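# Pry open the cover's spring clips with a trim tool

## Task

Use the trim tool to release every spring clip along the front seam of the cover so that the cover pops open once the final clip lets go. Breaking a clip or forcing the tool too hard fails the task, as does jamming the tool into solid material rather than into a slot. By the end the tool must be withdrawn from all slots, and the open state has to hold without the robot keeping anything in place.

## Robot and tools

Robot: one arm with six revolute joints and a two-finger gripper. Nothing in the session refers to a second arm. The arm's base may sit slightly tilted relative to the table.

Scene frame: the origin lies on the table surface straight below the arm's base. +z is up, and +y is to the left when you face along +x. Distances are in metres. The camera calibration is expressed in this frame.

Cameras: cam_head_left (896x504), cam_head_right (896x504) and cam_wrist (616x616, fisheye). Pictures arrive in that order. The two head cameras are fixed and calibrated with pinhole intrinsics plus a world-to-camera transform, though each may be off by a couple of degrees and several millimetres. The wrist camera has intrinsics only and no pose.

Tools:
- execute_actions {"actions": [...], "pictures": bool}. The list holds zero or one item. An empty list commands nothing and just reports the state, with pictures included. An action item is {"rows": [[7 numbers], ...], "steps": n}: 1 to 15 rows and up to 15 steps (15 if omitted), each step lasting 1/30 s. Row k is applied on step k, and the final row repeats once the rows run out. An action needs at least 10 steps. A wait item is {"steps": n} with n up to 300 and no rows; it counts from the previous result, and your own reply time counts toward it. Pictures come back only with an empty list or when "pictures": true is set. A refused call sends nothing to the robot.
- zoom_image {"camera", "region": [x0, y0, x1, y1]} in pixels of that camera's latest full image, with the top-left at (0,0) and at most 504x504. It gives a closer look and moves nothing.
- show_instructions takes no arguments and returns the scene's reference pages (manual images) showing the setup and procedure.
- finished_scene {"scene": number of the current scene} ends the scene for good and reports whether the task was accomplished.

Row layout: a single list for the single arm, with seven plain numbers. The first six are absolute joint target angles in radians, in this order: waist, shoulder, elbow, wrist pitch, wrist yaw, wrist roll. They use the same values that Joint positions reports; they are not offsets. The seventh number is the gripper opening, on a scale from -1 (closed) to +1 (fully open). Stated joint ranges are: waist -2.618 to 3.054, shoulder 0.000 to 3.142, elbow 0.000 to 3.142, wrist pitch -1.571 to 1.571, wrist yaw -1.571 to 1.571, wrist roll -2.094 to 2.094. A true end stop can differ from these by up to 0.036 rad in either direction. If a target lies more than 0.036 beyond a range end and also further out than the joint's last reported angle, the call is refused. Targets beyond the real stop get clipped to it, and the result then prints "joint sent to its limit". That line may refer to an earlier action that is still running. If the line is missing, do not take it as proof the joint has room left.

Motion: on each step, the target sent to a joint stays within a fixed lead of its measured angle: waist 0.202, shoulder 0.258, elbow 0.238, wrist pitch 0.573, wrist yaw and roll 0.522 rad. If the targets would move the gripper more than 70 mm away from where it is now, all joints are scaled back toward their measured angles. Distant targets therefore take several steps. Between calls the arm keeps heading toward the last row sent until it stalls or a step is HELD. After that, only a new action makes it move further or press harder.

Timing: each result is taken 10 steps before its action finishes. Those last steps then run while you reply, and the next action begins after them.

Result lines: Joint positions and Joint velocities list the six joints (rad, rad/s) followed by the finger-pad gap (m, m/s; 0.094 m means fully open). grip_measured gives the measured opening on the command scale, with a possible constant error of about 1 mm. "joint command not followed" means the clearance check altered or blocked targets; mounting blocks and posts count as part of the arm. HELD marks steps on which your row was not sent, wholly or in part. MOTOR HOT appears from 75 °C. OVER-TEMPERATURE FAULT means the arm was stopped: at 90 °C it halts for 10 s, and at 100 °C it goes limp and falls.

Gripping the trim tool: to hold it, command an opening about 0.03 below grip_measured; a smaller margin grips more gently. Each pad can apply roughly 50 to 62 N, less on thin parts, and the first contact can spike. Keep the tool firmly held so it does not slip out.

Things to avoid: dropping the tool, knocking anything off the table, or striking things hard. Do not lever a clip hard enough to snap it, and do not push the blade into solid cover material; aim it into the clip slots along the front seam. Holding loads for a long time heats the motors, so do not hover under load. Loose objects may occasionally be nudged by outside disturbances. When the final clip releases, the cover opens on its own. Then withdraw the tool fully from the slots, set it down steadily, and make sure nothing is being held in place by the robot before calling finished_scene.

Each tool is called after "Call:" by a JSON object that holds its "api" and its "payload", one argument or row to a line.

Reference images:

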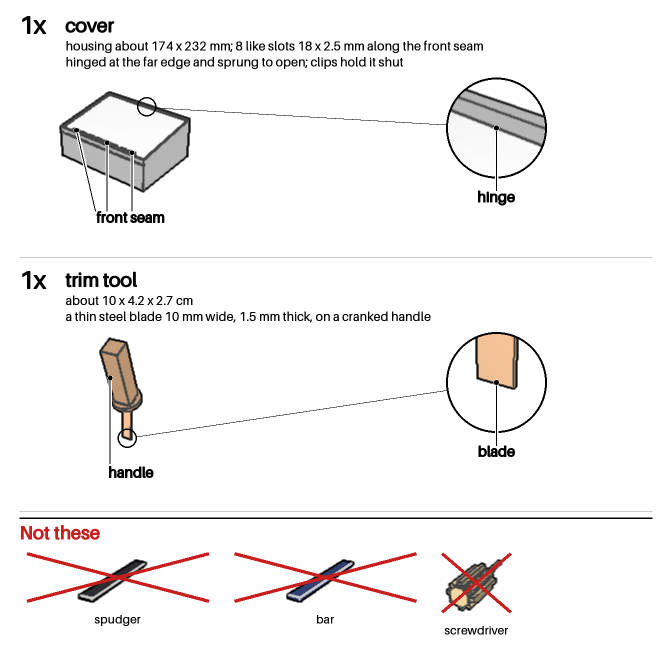

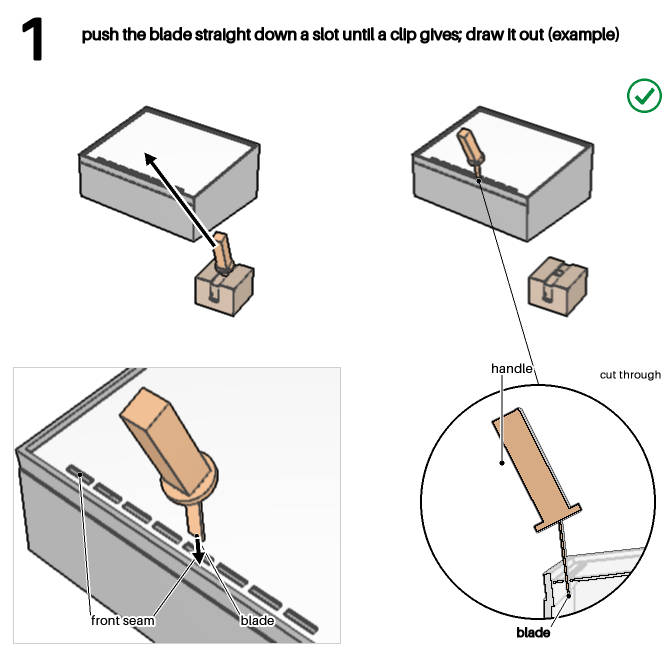

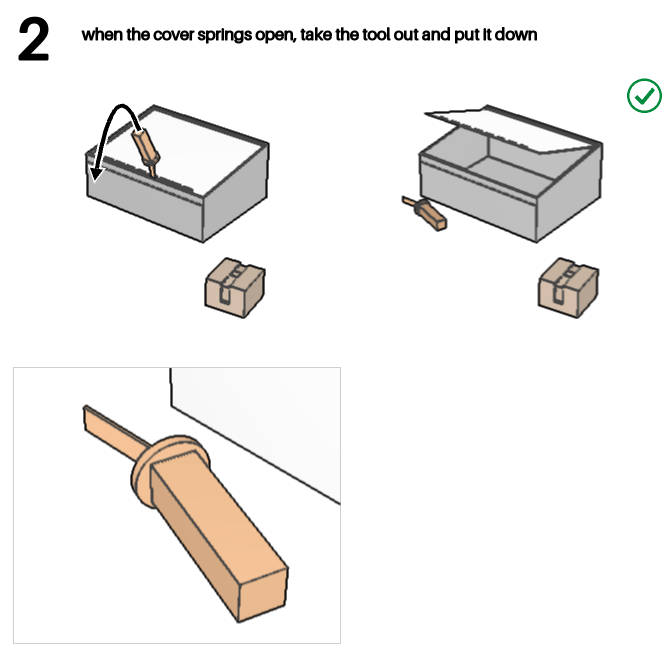

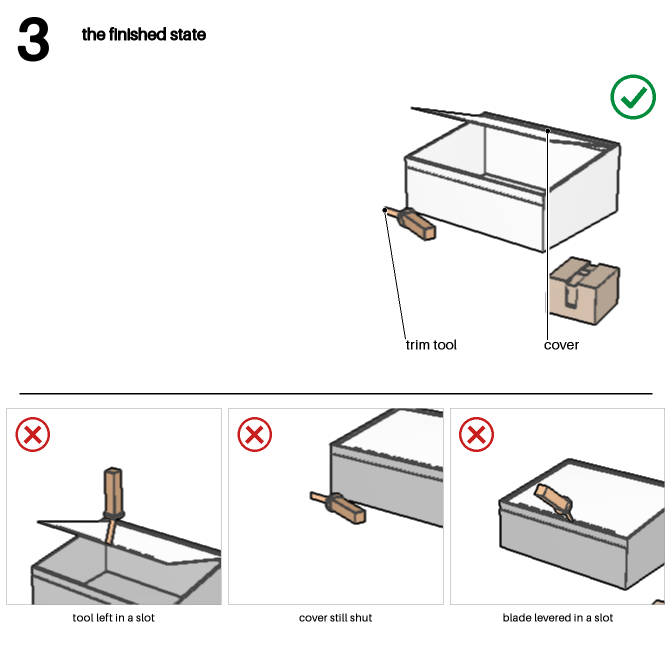

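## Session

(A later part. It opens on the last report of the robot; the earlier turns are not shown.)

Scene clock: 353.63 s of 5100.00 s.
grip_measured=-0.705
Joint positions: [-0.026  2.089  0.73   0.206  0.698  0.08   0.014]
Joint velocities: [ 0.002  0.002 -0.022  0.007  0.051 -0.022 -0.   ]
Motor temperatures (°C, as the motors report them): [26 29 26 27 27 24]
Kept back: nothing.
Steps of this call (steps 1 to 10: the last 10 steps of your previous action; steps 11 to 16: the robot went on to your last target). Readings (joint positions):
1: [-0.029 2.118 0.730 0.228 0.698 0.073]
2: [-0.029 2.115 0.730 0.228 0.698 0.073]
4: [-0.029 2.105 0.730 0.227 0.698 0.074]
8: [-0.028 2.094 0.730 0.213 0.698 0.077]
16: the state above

Call:
{"api": "execute_actions", "payload": {
  "actions": [
    {"steps":15}
  ],
  "pictures": true
}}

Scene clock: 354.13 s of 5100.00 s.
grip_measured=-0.705
Joint positions: [-0.026  2.089  0.73   0.206  0.698  0.081  0.014]
Joint velocities: [ 0.007  0.012  0.007 -0.081  0.051  0.007  0.   ]
Motor temperatures (°C, as the motors report them): [26 29 26 27 27 24]
Kept back: nothing.
Steps of this call (steps 1 to 15: the robot went on to your last target). Readings (joint positions):
1: [-0.026 2.089 0.730 0.206 0.698 0.080]
2: [-0.026 2.089 0.730 0.206 0.698 0.081]
4: [-0.026 2.089 0.730 0.206 0.698 0.081]
8: [-0.026 2.089 0.730 0.206 0.698 0.081]
15: the state above
The arm was judged still, so your last target was given up. Only a new action makes it travel on or press farther. Fingers that are still opening or closing keep moving.

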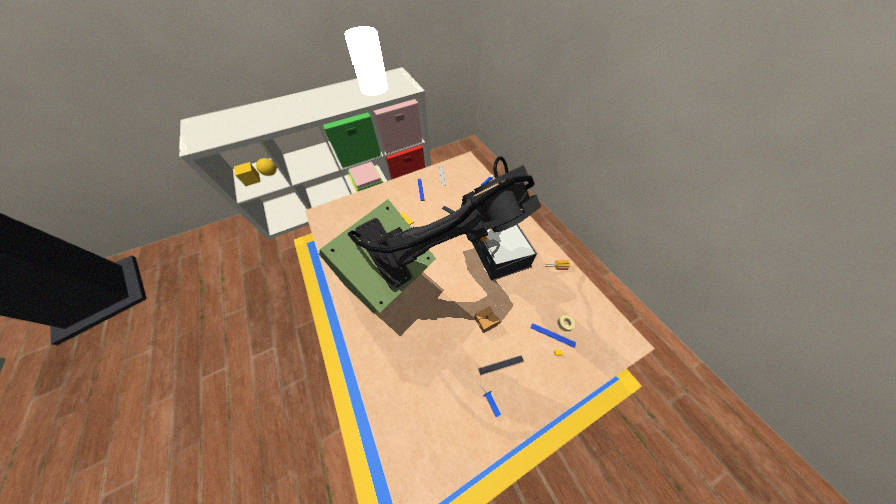

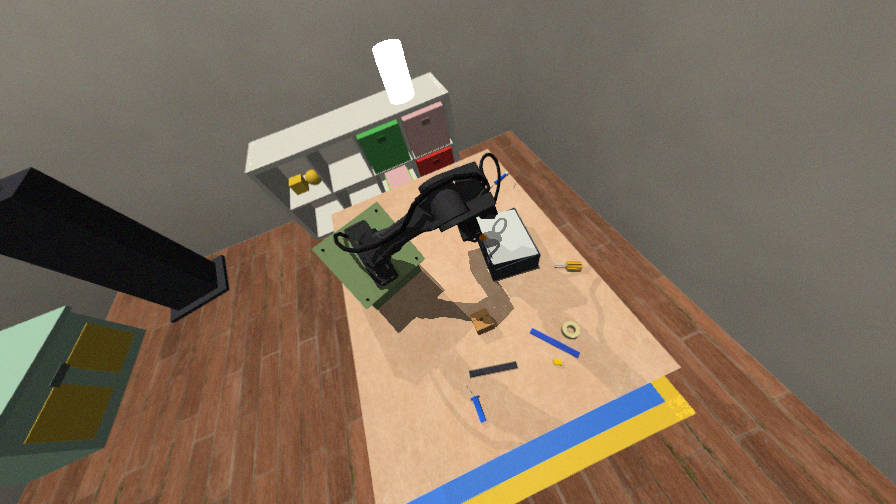

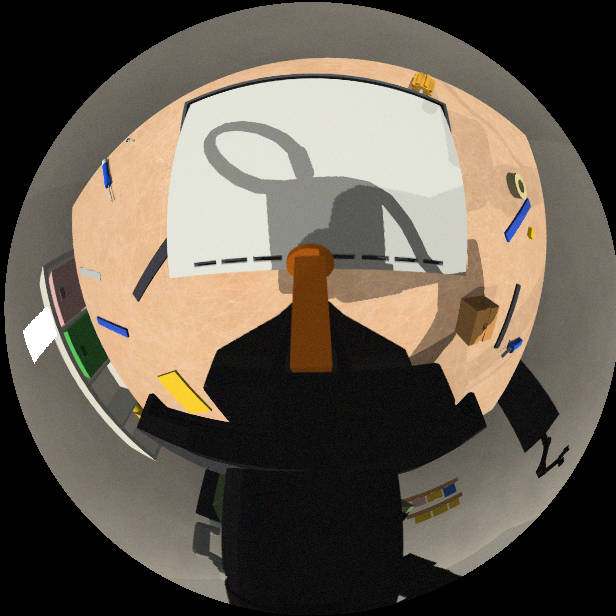

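Call:
{"api": "zoom_image", "payload": {
  "camera": "cam_head_right",
  "region": [420, 170, 580, 290]
}}

Call:
{"api": "zoom_image", "payload": {
  "camera": "cam_wrist",
  "region": [250, 220, 370, 290]
}}

Region (420, 170, 580, 290) of cam_head_right's 896x504 image, scaled by 3.150, with more detail than that image has; it fills the top 378 rows of this view, and the rest is white.

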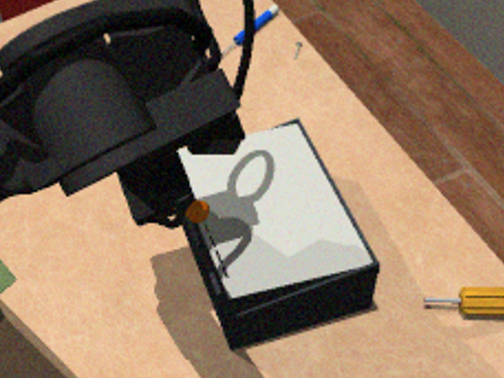

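Region (250, 220, 370, 290) of cam_wrist's 616x616 image, scaled by 4.200, with more detail than that image has; it fills the top 294 rows of this view, and the rest is white.

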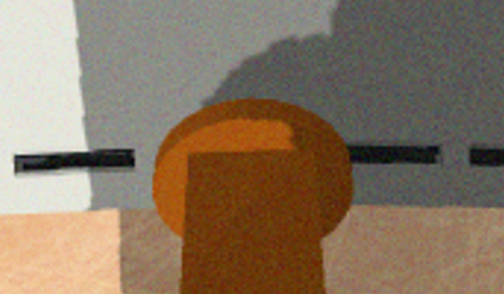

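Call:
{"api": "execute_actions", "payload": {
  "actions": [
    {"rows":[[-0.010,2.062,0.730,0.190,0.698,0.088,-0.75],[-0.0075,2.055,0.730,0.181,0.698,0.090,-0.75],[-0.005,2.048,0.730,0.172,0.698,0.092,-0.75],[-0.0025,2.041,0.730,0.163,0.698,0.094,-0.75],[0.000,2.034,0.730,0.154,0.698,0.096,-0.75],[0.0025,2.027,0.730,0.145,0.698,0.098,-0.75],[0.005,2.020,0.730,0.136,0.698,0.100,-0.75],[0.0075,2.013,0.730,0.127,0.698,0.102,-0.75],[0.010,2.006,0.730,0.118,0.698,0.104,-0.75],[0.0125,1.999,0.730,0.109,0.698,0.106,-0.75],[0.015,1.992,0.730,0.100,0.698,0.108,-0.75],[0.0175,1.985,0.730,0.091,0.698,0.110,-0.75],[0.020,1.978,0.730,0.082,0.698,0.112,-0.75],[0.0225,1.972,0.730,0.073,0.698,0.114,-0.75],[0.025,1.968,0.730,0.065,0.698,0.116,-0.75]],"steps":15}
  ]
}}

Call:
{"api": "execute_actions", "payload": {
  "actions": [
    {"steps":18}
  ],
  "pictures": true
}}

Scene clock: 357.57 s of 5100.00 s.
grip_measured=-0.705
Joint positions: [-0.02   2.066  0.73   0.186  0.694  0.082  0.014]
Joint velocities: [ 0.066 -0.208  0.007 -0.168  0.022  0.081  0.001]
Motor temperatures (°C, as the motors report them): [26 29 26 27 27 24]
Steps of this call (steps 1 to 90: nothing new was sent; then 0.27 s passed at rest; steps 91 to 95: the first 5 steps of this action). Readings (joint positions):
91: [-0.026 2.087 0.730 0.206 0.698 0.081]
92: [-0.026 2.083 0.730 0.204 0.697 0.081]
94: [-0.023 2.073 0.730 0.192 0.694 0.081]
95: the state above

Scene clock: 358.17 s of 5100.00 s.
grip_measured=-0.705
Joint positions: [0.011 1.984 0.73  0.091 0.687 0.102 0.014]
Joint velocities: [-0.002 -0.002 -0.032 -0.037 -0.051  0.022  0.   ]
Motor temperatures (°C, as the motors report them): [26 29 26 27 27 24]
Kept back: nothing.
Steps of this call (steps 1 to 10: the last 10 steps of your previous action; steps 11 to 18: the robot went on to your last target). Readings (joint positions):
1: [-0.018 2.059 0.730 0.178 0.693 0.083]
2: [-0.015 2.051 0.730 0.170 0.693 0.084]
4: [-0.009 2.037 0.730 0.154 0.692 0.086]
8: [0.001 2.009 0.730 0.123 0.689 0.093]
18: the state above

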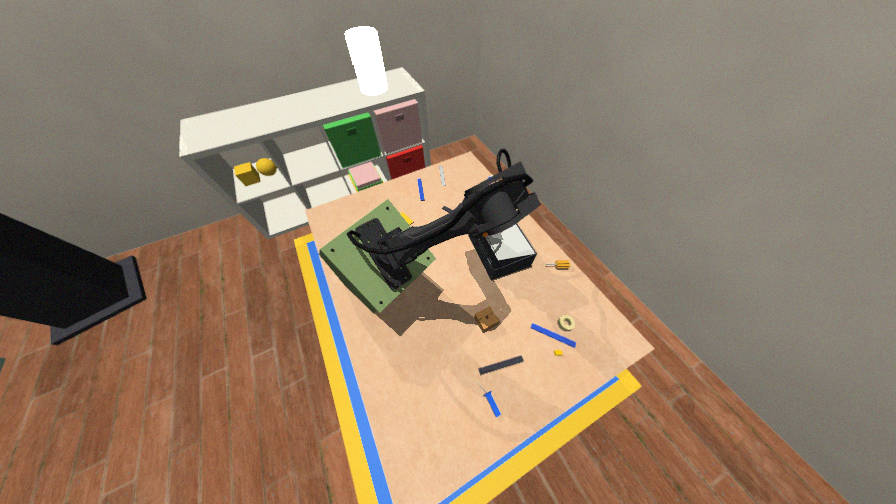

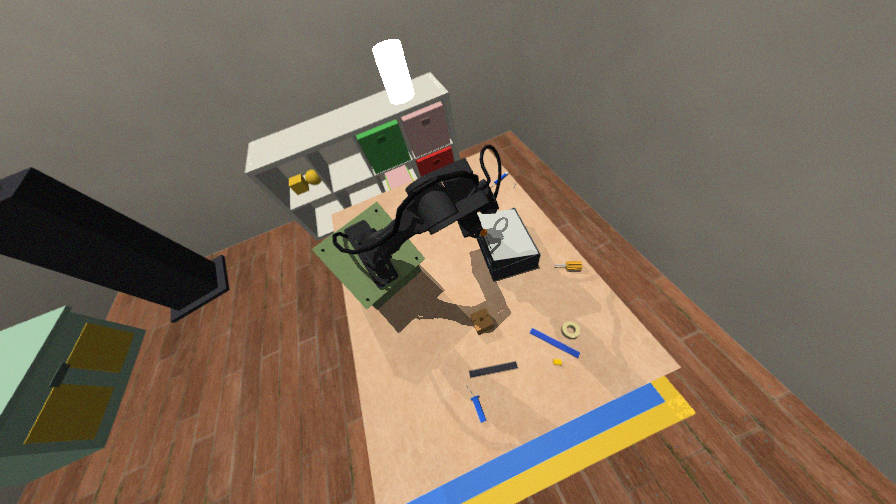

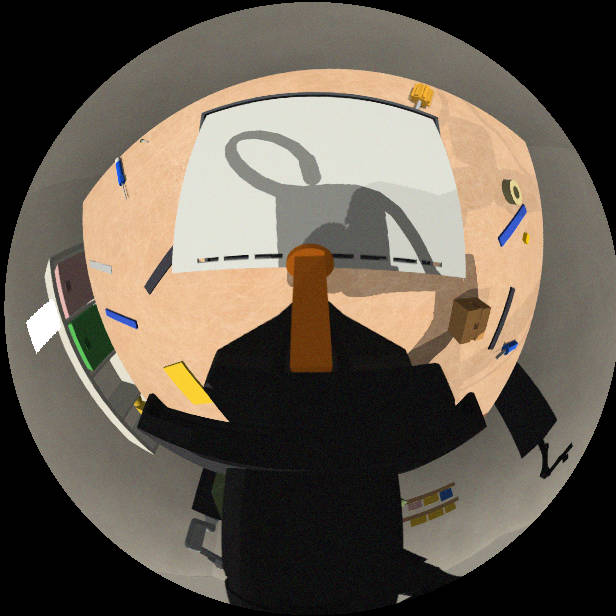

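Call:
{"api": "execute_actions", "payload": {
  "actions": [
    {"rows":[[0.026,1.962,0.730,0.062,0.692,0.110,-0.75],[0.029,1.956,0.730,0.052,0.692,0.112,-0.75],[0.032,1.950,0.730,0.042,0.692,0.114,-0.75],[0.035,1.944,0.730,0.032,0.692,0.116,-0.75],[0.038,1.938,0.730,0.022,0.692,0.118,-0.75],[0.041,1.932,0.730,0.012,0.692,0.120,-0.75],[0.044,1.926,0.730,0.002,0.692,0.122,-0.75],[0.047,1.920,0.730,-0.008,0.692,0.124,-0.75],[0.050,1.914,0.730,-0.018,0.692,0.126,-0.75],[0.053,1.908,0.730,-0.028,0.692,0.128,-0.75],[0.056,1.902,0.730,-0.038,0.692,0.130,-0.75],[0.059,1.896,0.730,-0.047,0.692,0.132,-0.75],[0.061,1.891,0.730,-0.055,0.692,0.134,-0.75],[0.062,1.888,0.730,-0.061,0.692,0.135,-0.75],[0.062,1.886,0.730,-0.065,0.692,0.135,-0.75]],"steps":15}
  ]
}}

Call:
{"api": "execute_actions", "payload": {
  "actions": [
    {"steps":20}
  ],
  "pictures": true
}}

Scene clock: 361.03 s of 5100.00 s.
grip_measured=-0.705
Joint positions: [0.016 1.97  0.73  0.072 0.683 0.104 0.014]
Joint velocities: [ 0.066 -0.183  0.012 -0.227 -0.051  0.037  0.001]
Motor temperatures (°C, as the motors report them): [26 29 26 27 27 24]
Steps of this call (steps 1 to 15: the robot went on to your last target; steps 16 to 81: nothing new was sent; steps 82 to 86: the first 5 steps of this action). Readings (joint positions):
82: [0.011 1.984 0.730 0.091 0.687 0.103]
83: [0.011 1.983 0.730 0.088 0.686 0.103]
85: [0.013 1.976 0.730 0.078 0.684 0.103]
86: the state above

Scene clock: 361.70 s of 5100.00 s.
grip_measured=-0.705
Joint positions: [ 0.046  1.903  0.73  -0.034  0.683  0.123  0.014]
Joint velocities: [-0.002 -0.012 -0.017 -0.022 -0.051 -0.007 -0.   ]
Motor temperatures (°C, as the motors report them): [26 29 26 27 27 24]
Kept back: nothing.
Steps of this call (steps 1 to 10: the last 10 steps of your previous action; steps 11 to 20: the robot went on to your last target). Readings (joint positions):
1: [0.019 1.963 0.730 0.064 0.683 0.104]
2: [0.022 1.956 0.730 0.055 0.683 0.106]
4: [0.028 1.943 0.730 0.037 0.683 0.109]
8: [0.039 1.918 0.730 -0.001 0.683 0.116]
20: the state above

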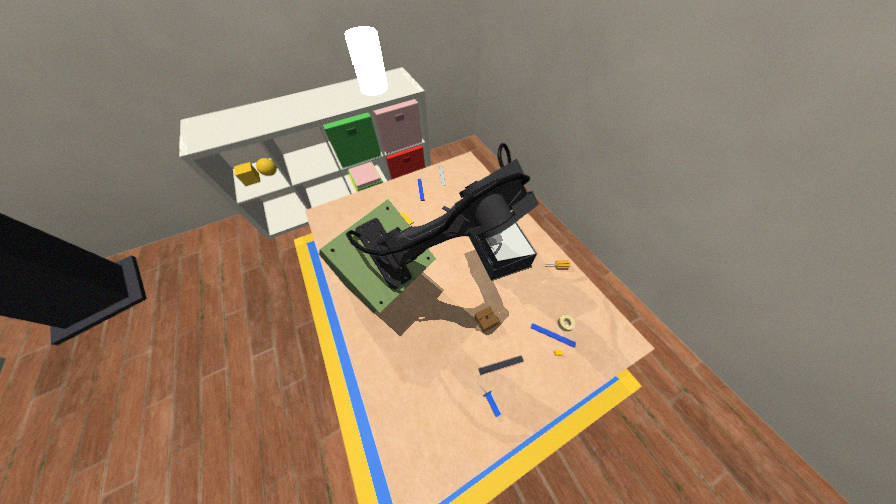

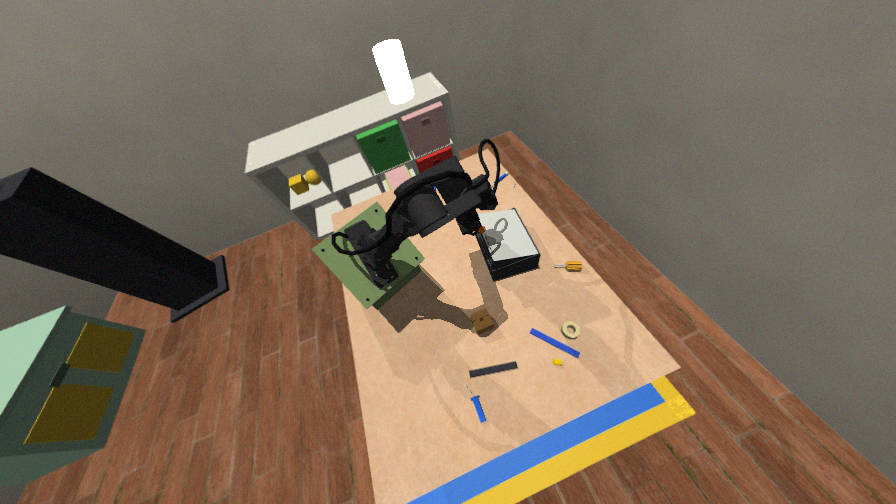

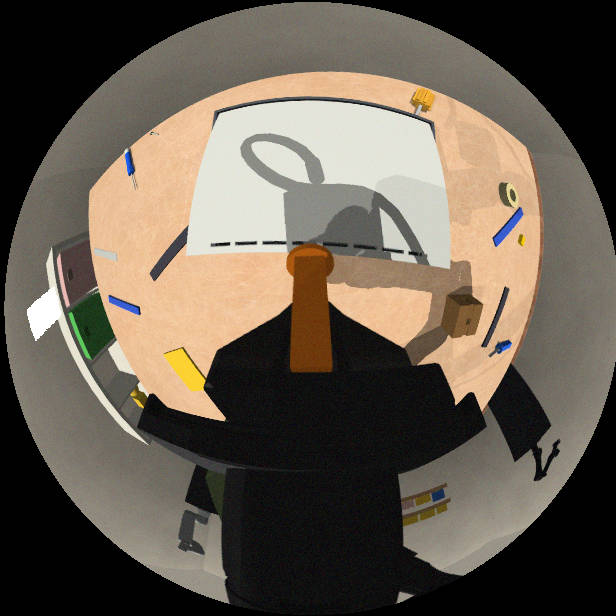

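Call:
{"api": "zoom_image", "payload": {
  "camera": "cam_wrist",
  "region": [270, 210, 350, 270]
}}

Call:
{"api": "zoom_image", "payload": {
  "camera": "cam_head_right",
  "region": [420, 170, 580, 290]
}}

Region (270, 210, 350, 270) of cam_wrist's 616x616 image, scaled by 6.300, with more detail than that image has; it fills the top 378 rows of this view, and the rest is white.

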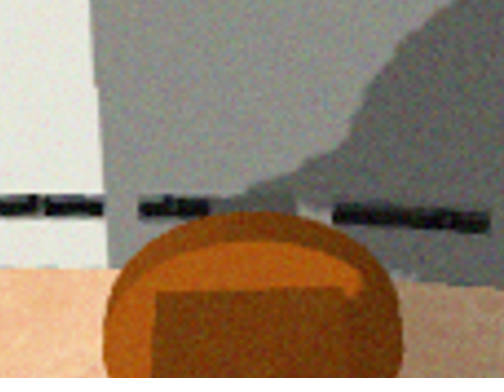

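Region (420, 170, 580, 290) of cam_head_right's 896x504 image, scaled by 3.150, with more detail than that image has; it fills the top 378 rows of this view, and the rest is white.

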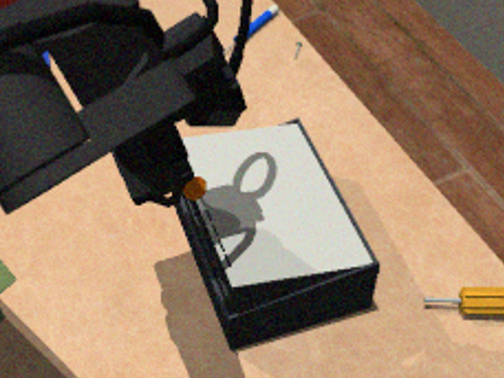

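Call:
{"api": "execute_actions", "payload": {
  "actions": [
    {"rows":[[0.064,1.882,0.730,-0.060,0.676,0.130,-0.75],[0.068,1.877,0.730,-0.068,0.676,0.132,-0.75],[0.072,1.872,0.730,-0.076,0.676,0.134,-0.75],[0.076,1.867,0.730,-0.084,0.676,0.136,-0.75],[0.080,1.862,0.730,-0.092,0.676,0.138,-0.75],[0.084,1.857,0.730,-0.100,0.676,0.140,-0.75],[0.087,1.852,0.730,-0.108,0.676,0.142,-0.75],[0.090,1.847,0.730,-0.116,0.676,0.144,-0.75],[0.093,1.842,0.730,-0.124,0.676,0.146,-0.75],[0.096,1.837,0.730,-0.131,0.676,0.148,-0.75],[0.098,1.833,0.730,-0.137,0.676,0.149,-0.75],[0.098,1.830,0.730,-0.141,0.676,0.150,-0.75]],"steps":13}
  ]
}}

Call:
{"api": "execute_actions", "payload": {
  "actions": [
    {"steps":22}
  ],
  "pictures": true
}}

Call:
{"api": "zoom_image", "payload": {
  "camera": "cam_wrist",
  "region": [250, 200, 370, 290]
}}

Scene clock: 362.67 s of 5100.00 s.
grip_measured=-0.705
Joint positions: [ 0.047  1.9    0.73  -0.04   0.682  0.123  0.014]
Joint velocities: [ 0.046 -0.085 -0.007 -0.066 -0.007  0.022 -0.   ]
Motor temperatures (°C, as the motors report them): [26 29 26 27 27 24]
Steps of this call (steps 1 to 15: the robot went on to your last target; steps 16 to 26: nothing new was sent; steps 27 to 29: the first 3 steps of this action). Readings (joint positions):
27: [0.046 1.903 0.730 -0.034 0.683 0.123]
28: [0.046 1.902 0.730 -0.036 0.682 0.123]
29: the state above

Scene clock: 363.40 s of 5100.00 s.
grip_measured=-0.705
Joint positions: [ 0.08   1.846  0.73  -0.122  0.682  0.141  0.014]
Joint velocities: [-0.002 -0.007 -0.002 -0.051 -0.022 -0.037 -0.002]
Motor temperatures (°C, as the motors report them): [26 29 26 27 27 24]
Kept back: nothing.
Steps of this call (steps 1 to 10: the last 10 steps of your previous action; steps 11 to 22: the robot went on to your last target). Readings (joint positions):
1: [0.049 1.896 0.730 -0.045 0.682 0.124]
2: [0.052 1.891 0.730 -0.051 0.682 0.125]
4: [0.060 1.879 0.730 -0.064 0.682 0.127]
8: [0.075 1.858 0.730 -0.091 0.682 0.134]
22: the state above

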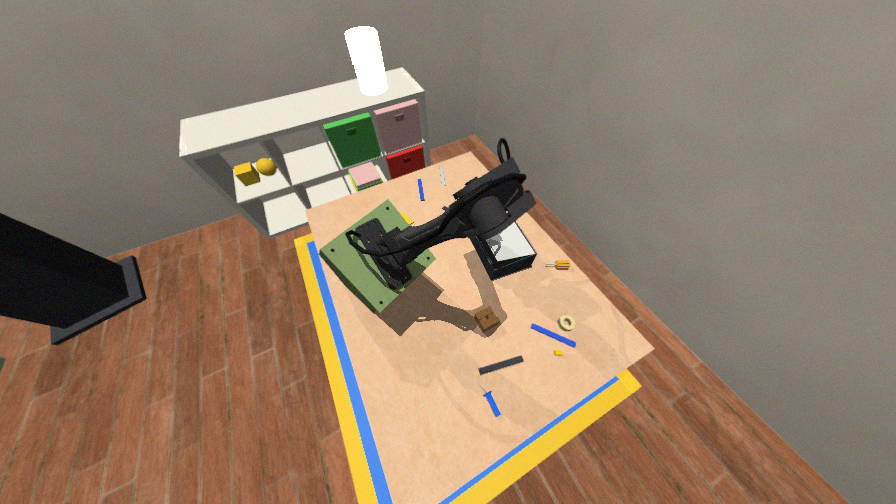

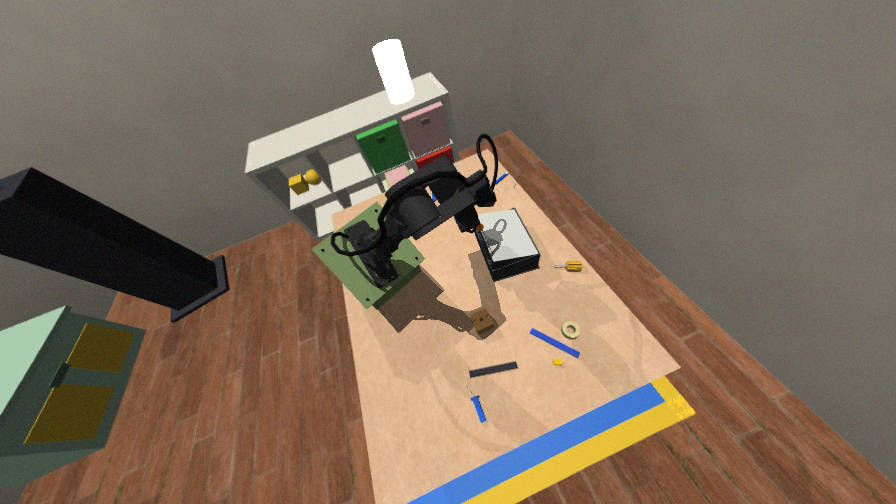

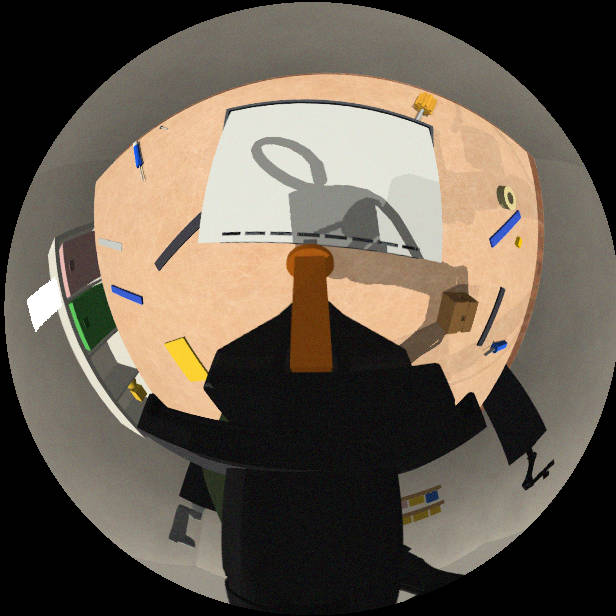

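Region (250, 200, 370, 290) of cam_wrist's 616x616 image, scaled by 4.200, with more detail than that image has; it fills the top 378 rows of this view, and the rest is white.

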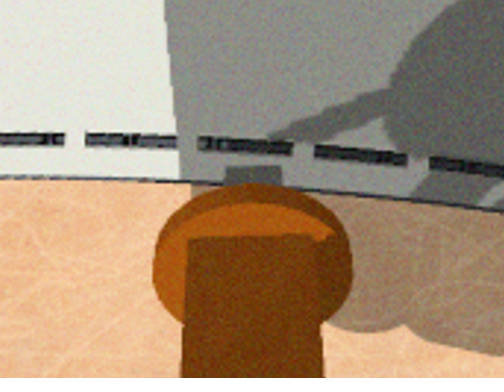

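Call:
{"api": "execute_actions", "payload": {
  "actions": [
    {"rows":[[0.095,1.82,0.71,-0.135,0.68,0.14,-0.75],[0.095,1.80,0.69,-0.14,0.68,0.14,-0.75],[0.095,1.775,0.665,-0.145,0.68,0.14,-0.75],[0.095,1.75,0.64,-0.15,0.68,0.14,-0.75],[0.095,1.725,0.615,-0.155,0.68,0.14,-0.75],[0.095,1.70,0.59,-0.16,0.68,0.14,-0.75],[0.095,1.675,0.565,-0.16,0.68,0.14,-0.75],[0.095,1.65,0.54,-0.16,0.68,0.14,-0.75],[0.095,1.625,0.515,-0.16,0.68,0.14,-0.75],[0.095,1.60,0.49,-0.16,0.68,0.14,-0.75],[0.095,1.58,0.47,-0.16,0.68,0.14,-0.75],[0.095,1.56,0.45,-0.16,0.68,0.14,-0.75],[0.095,1.545,0.435,-0.16,0.68,0.14,-0.75],[0.095,1.535,0.425,-0.16,0.68,0.14,-0.75],[0.095,1.53,0.42,-0.16,0.68,0.14,-0.75]],"steps":15}
  ]
}}

Call:
{"api": "execute_actions", "payload": {
  "actions": [
    {"steps":12}
  ],
  "pictures": true
}}

Scene clock: 365.57 s of 5100.00 s.
grip_measured=-0.705
Joint positions: [ 0.08   1.786  0.683 -0.124  0.681  0.141  0.014]
Joint velocities: [-0.002 -0.764 -0.623 -0.051  0.051 -0.007 -0.   ]
Motor temperatures (°C, as the motors report them): [26 29 26 27 27 24]
Steps of this call (steps 1 to 15: the robot went on to your last target; steps 16 to 60: nothing new was sent; steps 61 to 65: the first 5 steps of this action). Readings (joint positions):
61: [0.080 1.846 0.730 -0.123 0.682 0.141]
62: [0.080 1.843 0.728 -0.123 0.682 0.141]
64: [0.080 1.811 0.704 -0.123 0.681 0.141]
65: the state above

Scene clock: 365.97 s of 5100.00 s.
grip_measured=-0.705
Joint positions: [ 0.08   1.55   0.441 -0.151  0.681  0.141  0.014]
Joint velocities: [-0.007 -0.061 -0.095 -0.007 -0.007 -0.007 -0.   ]
Motor temperatures (°C, as the motors report them): [26 29 26 27 27 24]
Kept back: nothing.
Steps of this call (steps 1 to 10: the last 10 steps of your previous action; steps 11 to 12: the robot went on to your last target). Readings (joint positions):
1: [0.080 1.759 0.660 -0.126 0.681 0.141]
2: [0.080 1.731 0.635 -0.127 0.681 0.141]
4: [0.080 1.678 0.584 -0.131 0.681 0.141]
8: [0.080 1.588 0.488 -0.139 0.681 0.141]
12: the state above

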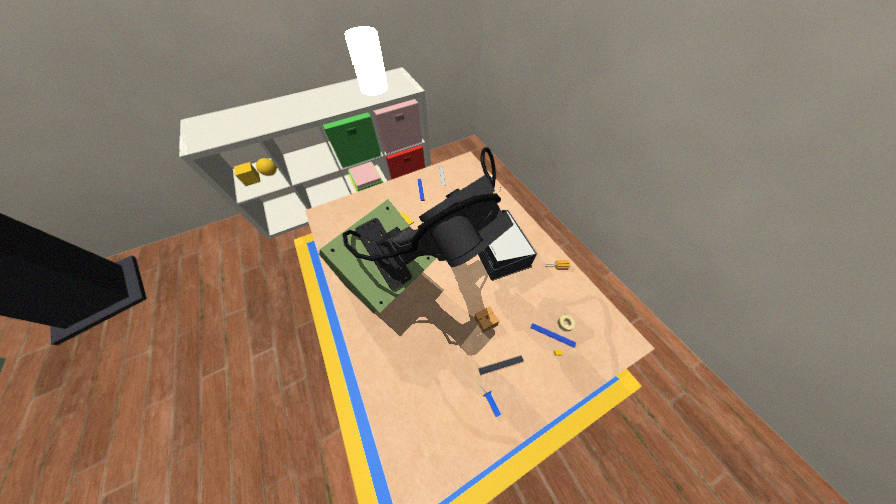

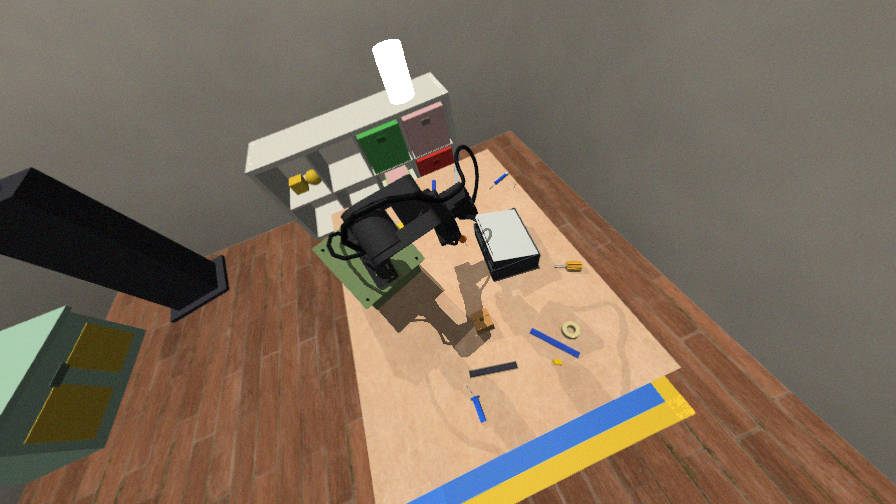

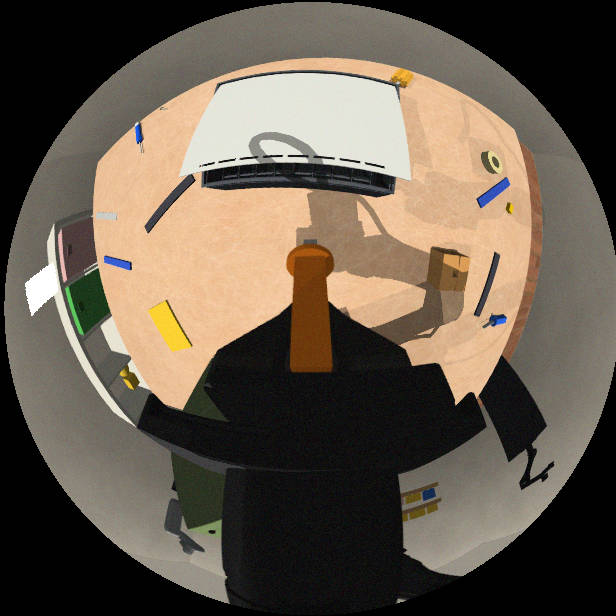

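Call:
{"api": "execute_actions", "payload": {
  "actions": [
    {"rows":[[0.06,1.53,0.43,-0.14,0.66,0.10,-0.75],[0.03,1.528,0.43,-0.125,0.64,0.06,-0.75],[-0.01,1.526,0.43,-0.11,0.62,0.02,-0.75],[-0.05,1.524,0.43,-0.095,0.60,-0.02,-0.75],[-0.095,1.522,0.43,-0.08,0.575,-0.06,-0.75],[-0.14,1.52,0.43,-0.065,0.55,-0.10,-0.75],[-0.185,1.518,0.43,-0.05,0.525,-0.14,-0.75],[-0.23,1.516,0.43,-0.035,0.50,-0.18,-0.75],[-0.275,1.514,0.43,-0.02,0.475,-0.22,-0.75],[-0.32,1.512,0.43,-0.005,0.45,-0.26,-0.75],[-0.365,1.51,0.43,0.01,0.425,-0.30,-0.75],[-0.41,1.508,0.43,0.025,0.40,-0.34,-0.75],[-0.455,1.506,0.43,0.04,0.375,-0.38,-0.75],[-0.50,1.504,0.43,0.055,0.35,-0.42,-0.75],[-0.545,1.502,0.43,0.07,0.325,-0.46,-0.75]],"steps":15}
  ]
}}

Call:
{"api": "execute_actions", "payload": {
  "actions": [
    {"rows":[[-0.59,1.50,0.43,0.085,0.30,-0.50,-0.75],[-0.635,1.499,0.43,0.10,0.275,-0.54,-0.75],[-0.68,1.498,0.43,0.115,0.25,-0.58,-0.75],[-0.725,1.497,0.43,0.13,0.225,-0.62,-0.75],[-0.77,1.496,0.43,0.145,0.20,-0.66,-0.75],[-0.815,1.495,0.43,0.16,0.18,-0.70,-0.75],[-0.86,1.494,0.43,0.175,0.16,-0.74,-0.75],[-0.905,1.493,0.43,0.19,0.14,-0.78,-0.75],[-0.95,1.492,0.43,0.205,0.12,-0.82,-0.75],[-0.99,1.491,0.43,0.22,0.105,-0.86,-0.75],[-1.025,1.49,0.43,0.235,0.09,-0.89,-0.75],[-1.055,1.49,0.43,0.25,0.078,-0.92,-0.75],[-1.08,1.49,0.43,0.265,0.068,-0.945,-0.75],[-1.095,1.49,0.43,0.275,0.062,-0.96,-0.75],[-1.103,1.49,0.43,0.285,0.060,-0.968,-0.75]],"steps":15}
  ]
}}

Call:
{"api": "execute_actions", "payload": {
  "actions": [
    {"steps":28}
  ],
  "pictures": true
}}

Scene clock: 367.13 s of 5100.00 s.
grip_measured=-0.705
Joint positions: [-0.017  1.548  0.44  -0.128  0.636  0.058  0.014]
Joint velocities: [-1.14  -0.051  0.002  0.256 -0.403 -0.711 -0.   ]
Motor temperatures (°C, as the motors report them): [26 29 26 27 27 24]
Steps of this call (steps 1 to 30: the robot went on to your last target; steps 31 to 35: the first 5 steps of this action). Readings (joint positions):
31: [0.078 1.549 0.440 -0.152 0.679 0.136]
32: [0.069 1.549 0.440 -0.150 0.672 0.124]
34: [0.021 1.549 0.440 -0.138 0.650 0.084]
35: the state above

Scene clock: 367.63 s of 5100.00 s.
grip_measured=-0.705
Joint positions: [-0.691  1.515  0.44   0.074  0.314 -0.486  0.014]
Joint velocities: [-1.282 -0.022 -0.017  0.432 -0.681 -1.077 -0.   ]
Motor temperatures (°C, as the motors report them): [26 29 26 27 27 24]
Steps of this call (steps 1 to 10: the last 10 steps of your previous action; steps 11 to 15: the first 5 steps of this action). Readings (joint positions):
11: [-0.512 1.521 0.440 0.015 0.410 -0.329]
12: [-0.557 1.519 0.440 0.029 0.386 -0.368]
14: [-0.647 1.516 0.440 0.059 0.338 -0.446]
15: the state above

Scene clock: 368.57 s of 5100.00 s.
grip_measured=-0.705
Joint positions: [-1.098  1.505  0.44   0.273  0.077 -0.956  0.014]
Joint velocities: [-0.002  0.002  0.002 -0.037 -0.095 -0.007  0.001]
Motor temperatures (°C, as the motors report them): [26 29 26 27 27 24]
Kept back: nothing.
Steps of this call (steps 1 to 10: the last 10 steps of your previous action; steps 11 to 28: the robot went on to your last target). Readings (joint positions):
1: [-0.736 1.514 0.440 0.089 0.290 -0.525]
2: [-0.781 1.513 0.440 0.104 0.267 -0.565]
4: [-0.871 1.511 0.440 0.133 0.223 -0.644]
8: [-1.029 1.507 0.440 0.193 0.152 -0.794]
28: the state above

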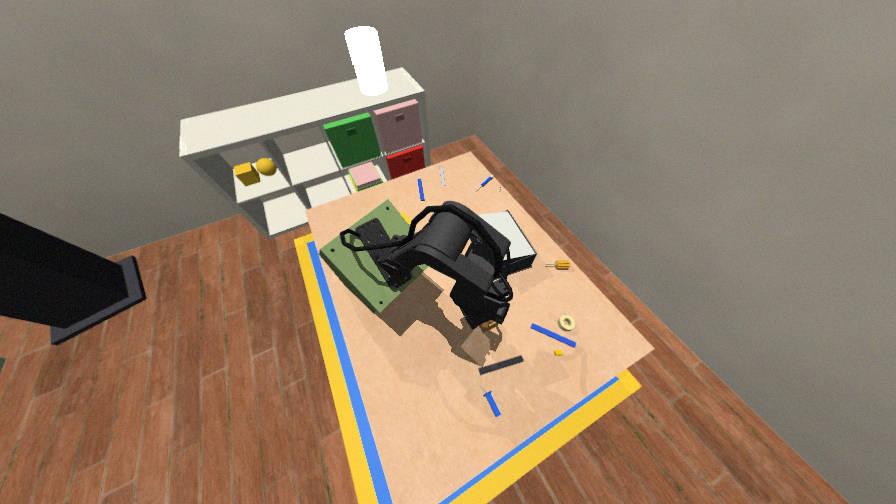

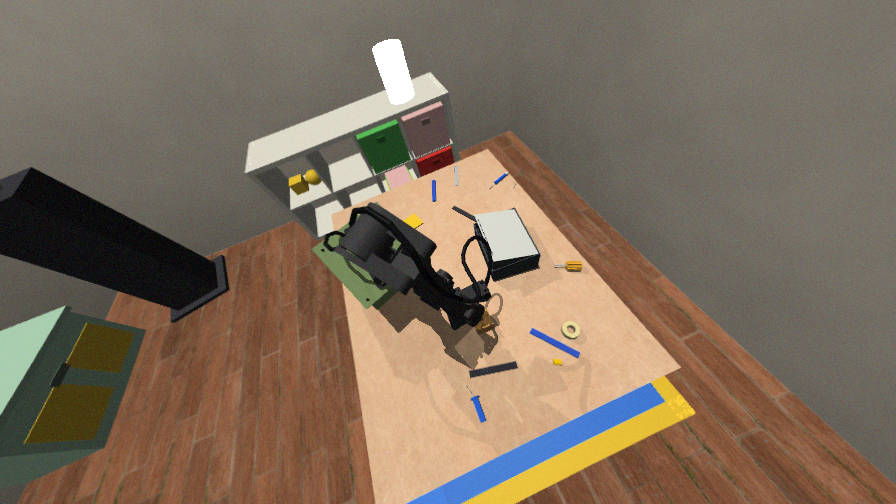

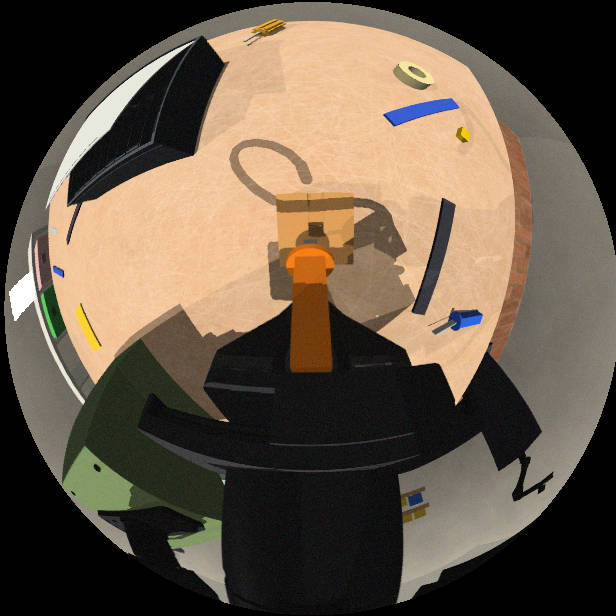

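Call:
{"api": "zoom_image", "payload": {
  "camera": "cam_wrist",
  "region": [260, 180, 370, 280]
}}

Region (260, 180, 370, 280) of cam_wrist's 616x616 image, scaled by 4.582, with more detail than that image has; it fills the top 458 rows of this view, and the rest is white.

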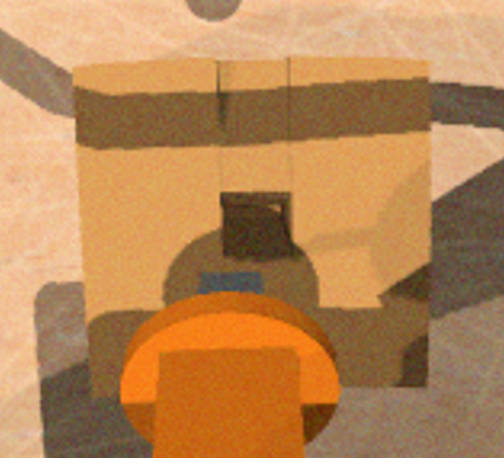

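Call:
{"api": "execute_actions", "payload": {
  "actions": [
    {"rows":[[-1.098,1.53,0.47,0.29,0.077,-0.96,-0.75],[-1.098,1.545,0.472,0.30,0.077,-0.96,-0.75],[-1.098,1.56,0.474,0.31,0.077,-0.96,-0.75],[-1.098,1.575,0.476,0.32,0.077,-0.96,-0.75],[-1.098,1.59,0.478,0.33,0.077,-0.96,-0.75],[-1.098,1.605,0.48,0.34,0.077,-0.96,-0.75],[-1.098,1.62,0.482,0.35,0.077,-0.96,-0.75],[-1.098,1.635,0.484,0.36,0.077,-0.96,-0.75],[-1.098,1.645,0.486,0.37,0.077,-0.96,-0.75],[-1.098,1.655,0.487,0.38,0.077,-0.96,-0.75],[-1.098,1.662,0.488,0.388,0.077,-0.96,-0.75],[-1.098,1.667,0.488,0.394,0.077,-0.96,-0.75]],"steps":15}
  ]
}}

Call:
{"api": "execute_actions", "payload": {
  "actions": [
    {"steps":24}
  ],
  "pictures": true
}}

Call:
{"api": "zoom_image", "payload": {
  "camera": "cam_wrist",
  "region": [260, 180, 370, 280]
}}

Scene clock: 369.67 s of 5100.00 s.
grip_measured=-0.705
Joint positions: [-1.098  1.544  0.448  0.295  0.076 -0.958  0.014]
Joint velocities: [-0.012  0.442  0.095  0.242  0.051 -0.051  0.   ]
Motor temperatures (°C, as the motors report them): [26 29 26 27 27 24]
Steps of this call (steps 1 to 28: the robot went on to your last target; steps 29 to 33: the first 5 steps of this action). Readings (joint positions):
29: [-1.098 1.505 0.440 0.274 0.076 -0.958]
30: [-1.098 1.508 0.440 0.277 0.076 -0.958]
32: [-1.098 1.529 0.445 0.289 0.076 -0.958]
33: the state above

Scene clock: 370.47 s of 5100.00 s.
grip_measured=-0.705
Joint positions: [-1.098  1.638  0.459  0.381  0.073 -0.958  0.014]
Joint velocities: [-0.012  0.002 -0.007 -0.037  0.11   0.007  0.001]
Motor temperatures (°C, as the motors report them): [26 29 26 27 27 24]
Kept back: nothing.
Steps of this call (steps 1 to 10: the last 10 steps of your previous action; steps 11 to 24: the robot went on to your last target). Readings (joint positions):
1: [-1.098 1.555 0.449 0.303 0.077 -0.958]
2: [-1.098 1.561 0.449 0.310 0.075 -0.958]
4: [-1.098 1.578 0.449 0.331 0.074 -0.958]
8: [-1.098 1.627 0.457 0.368 0.074 -0.958]
24: the state above

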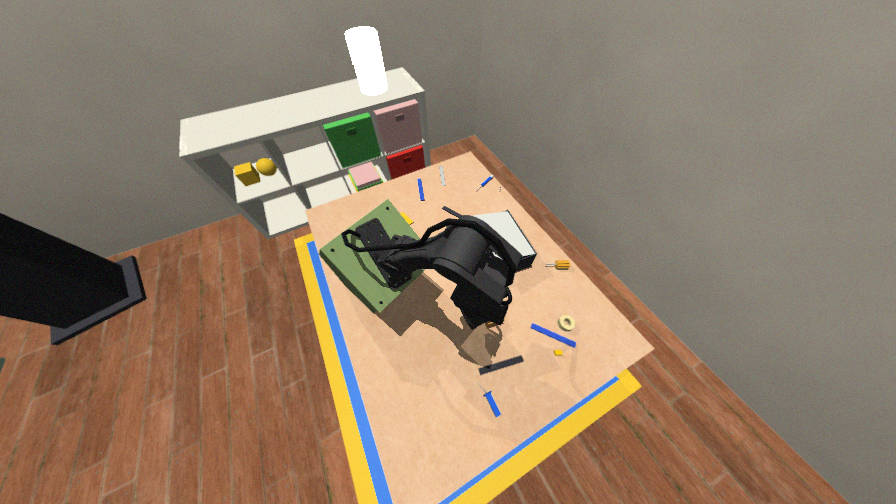

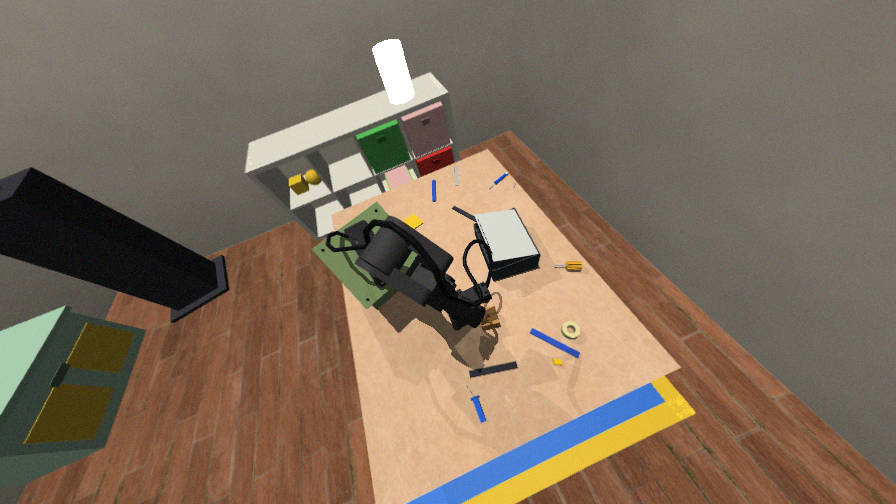

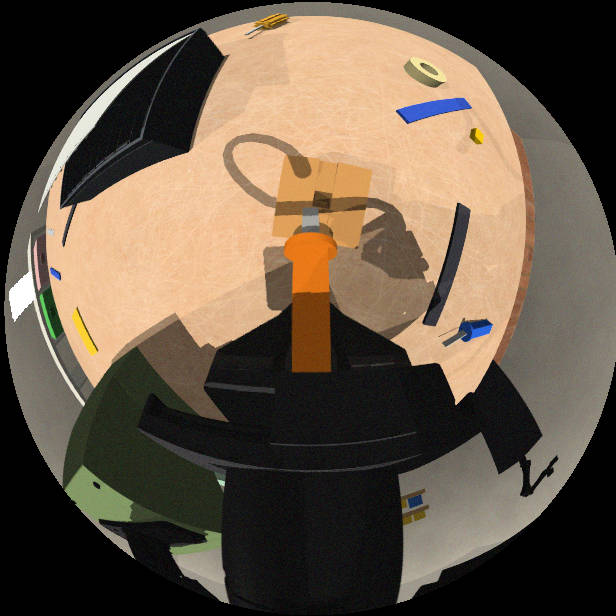

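Region (260, 180, 370, 280) of cam_wrist's 616x616 image, scaled by 4.582, with more detail than that image has; it fills the top 458 rows of this view, and the rest is white.

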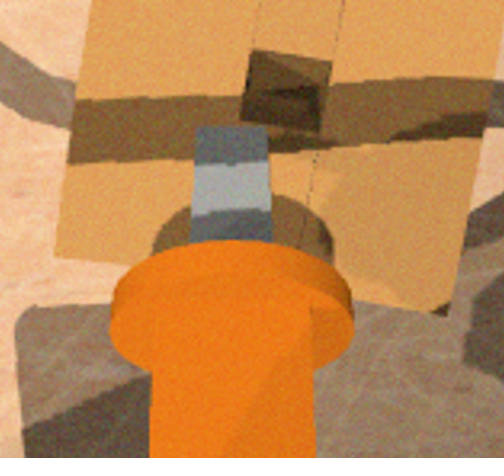

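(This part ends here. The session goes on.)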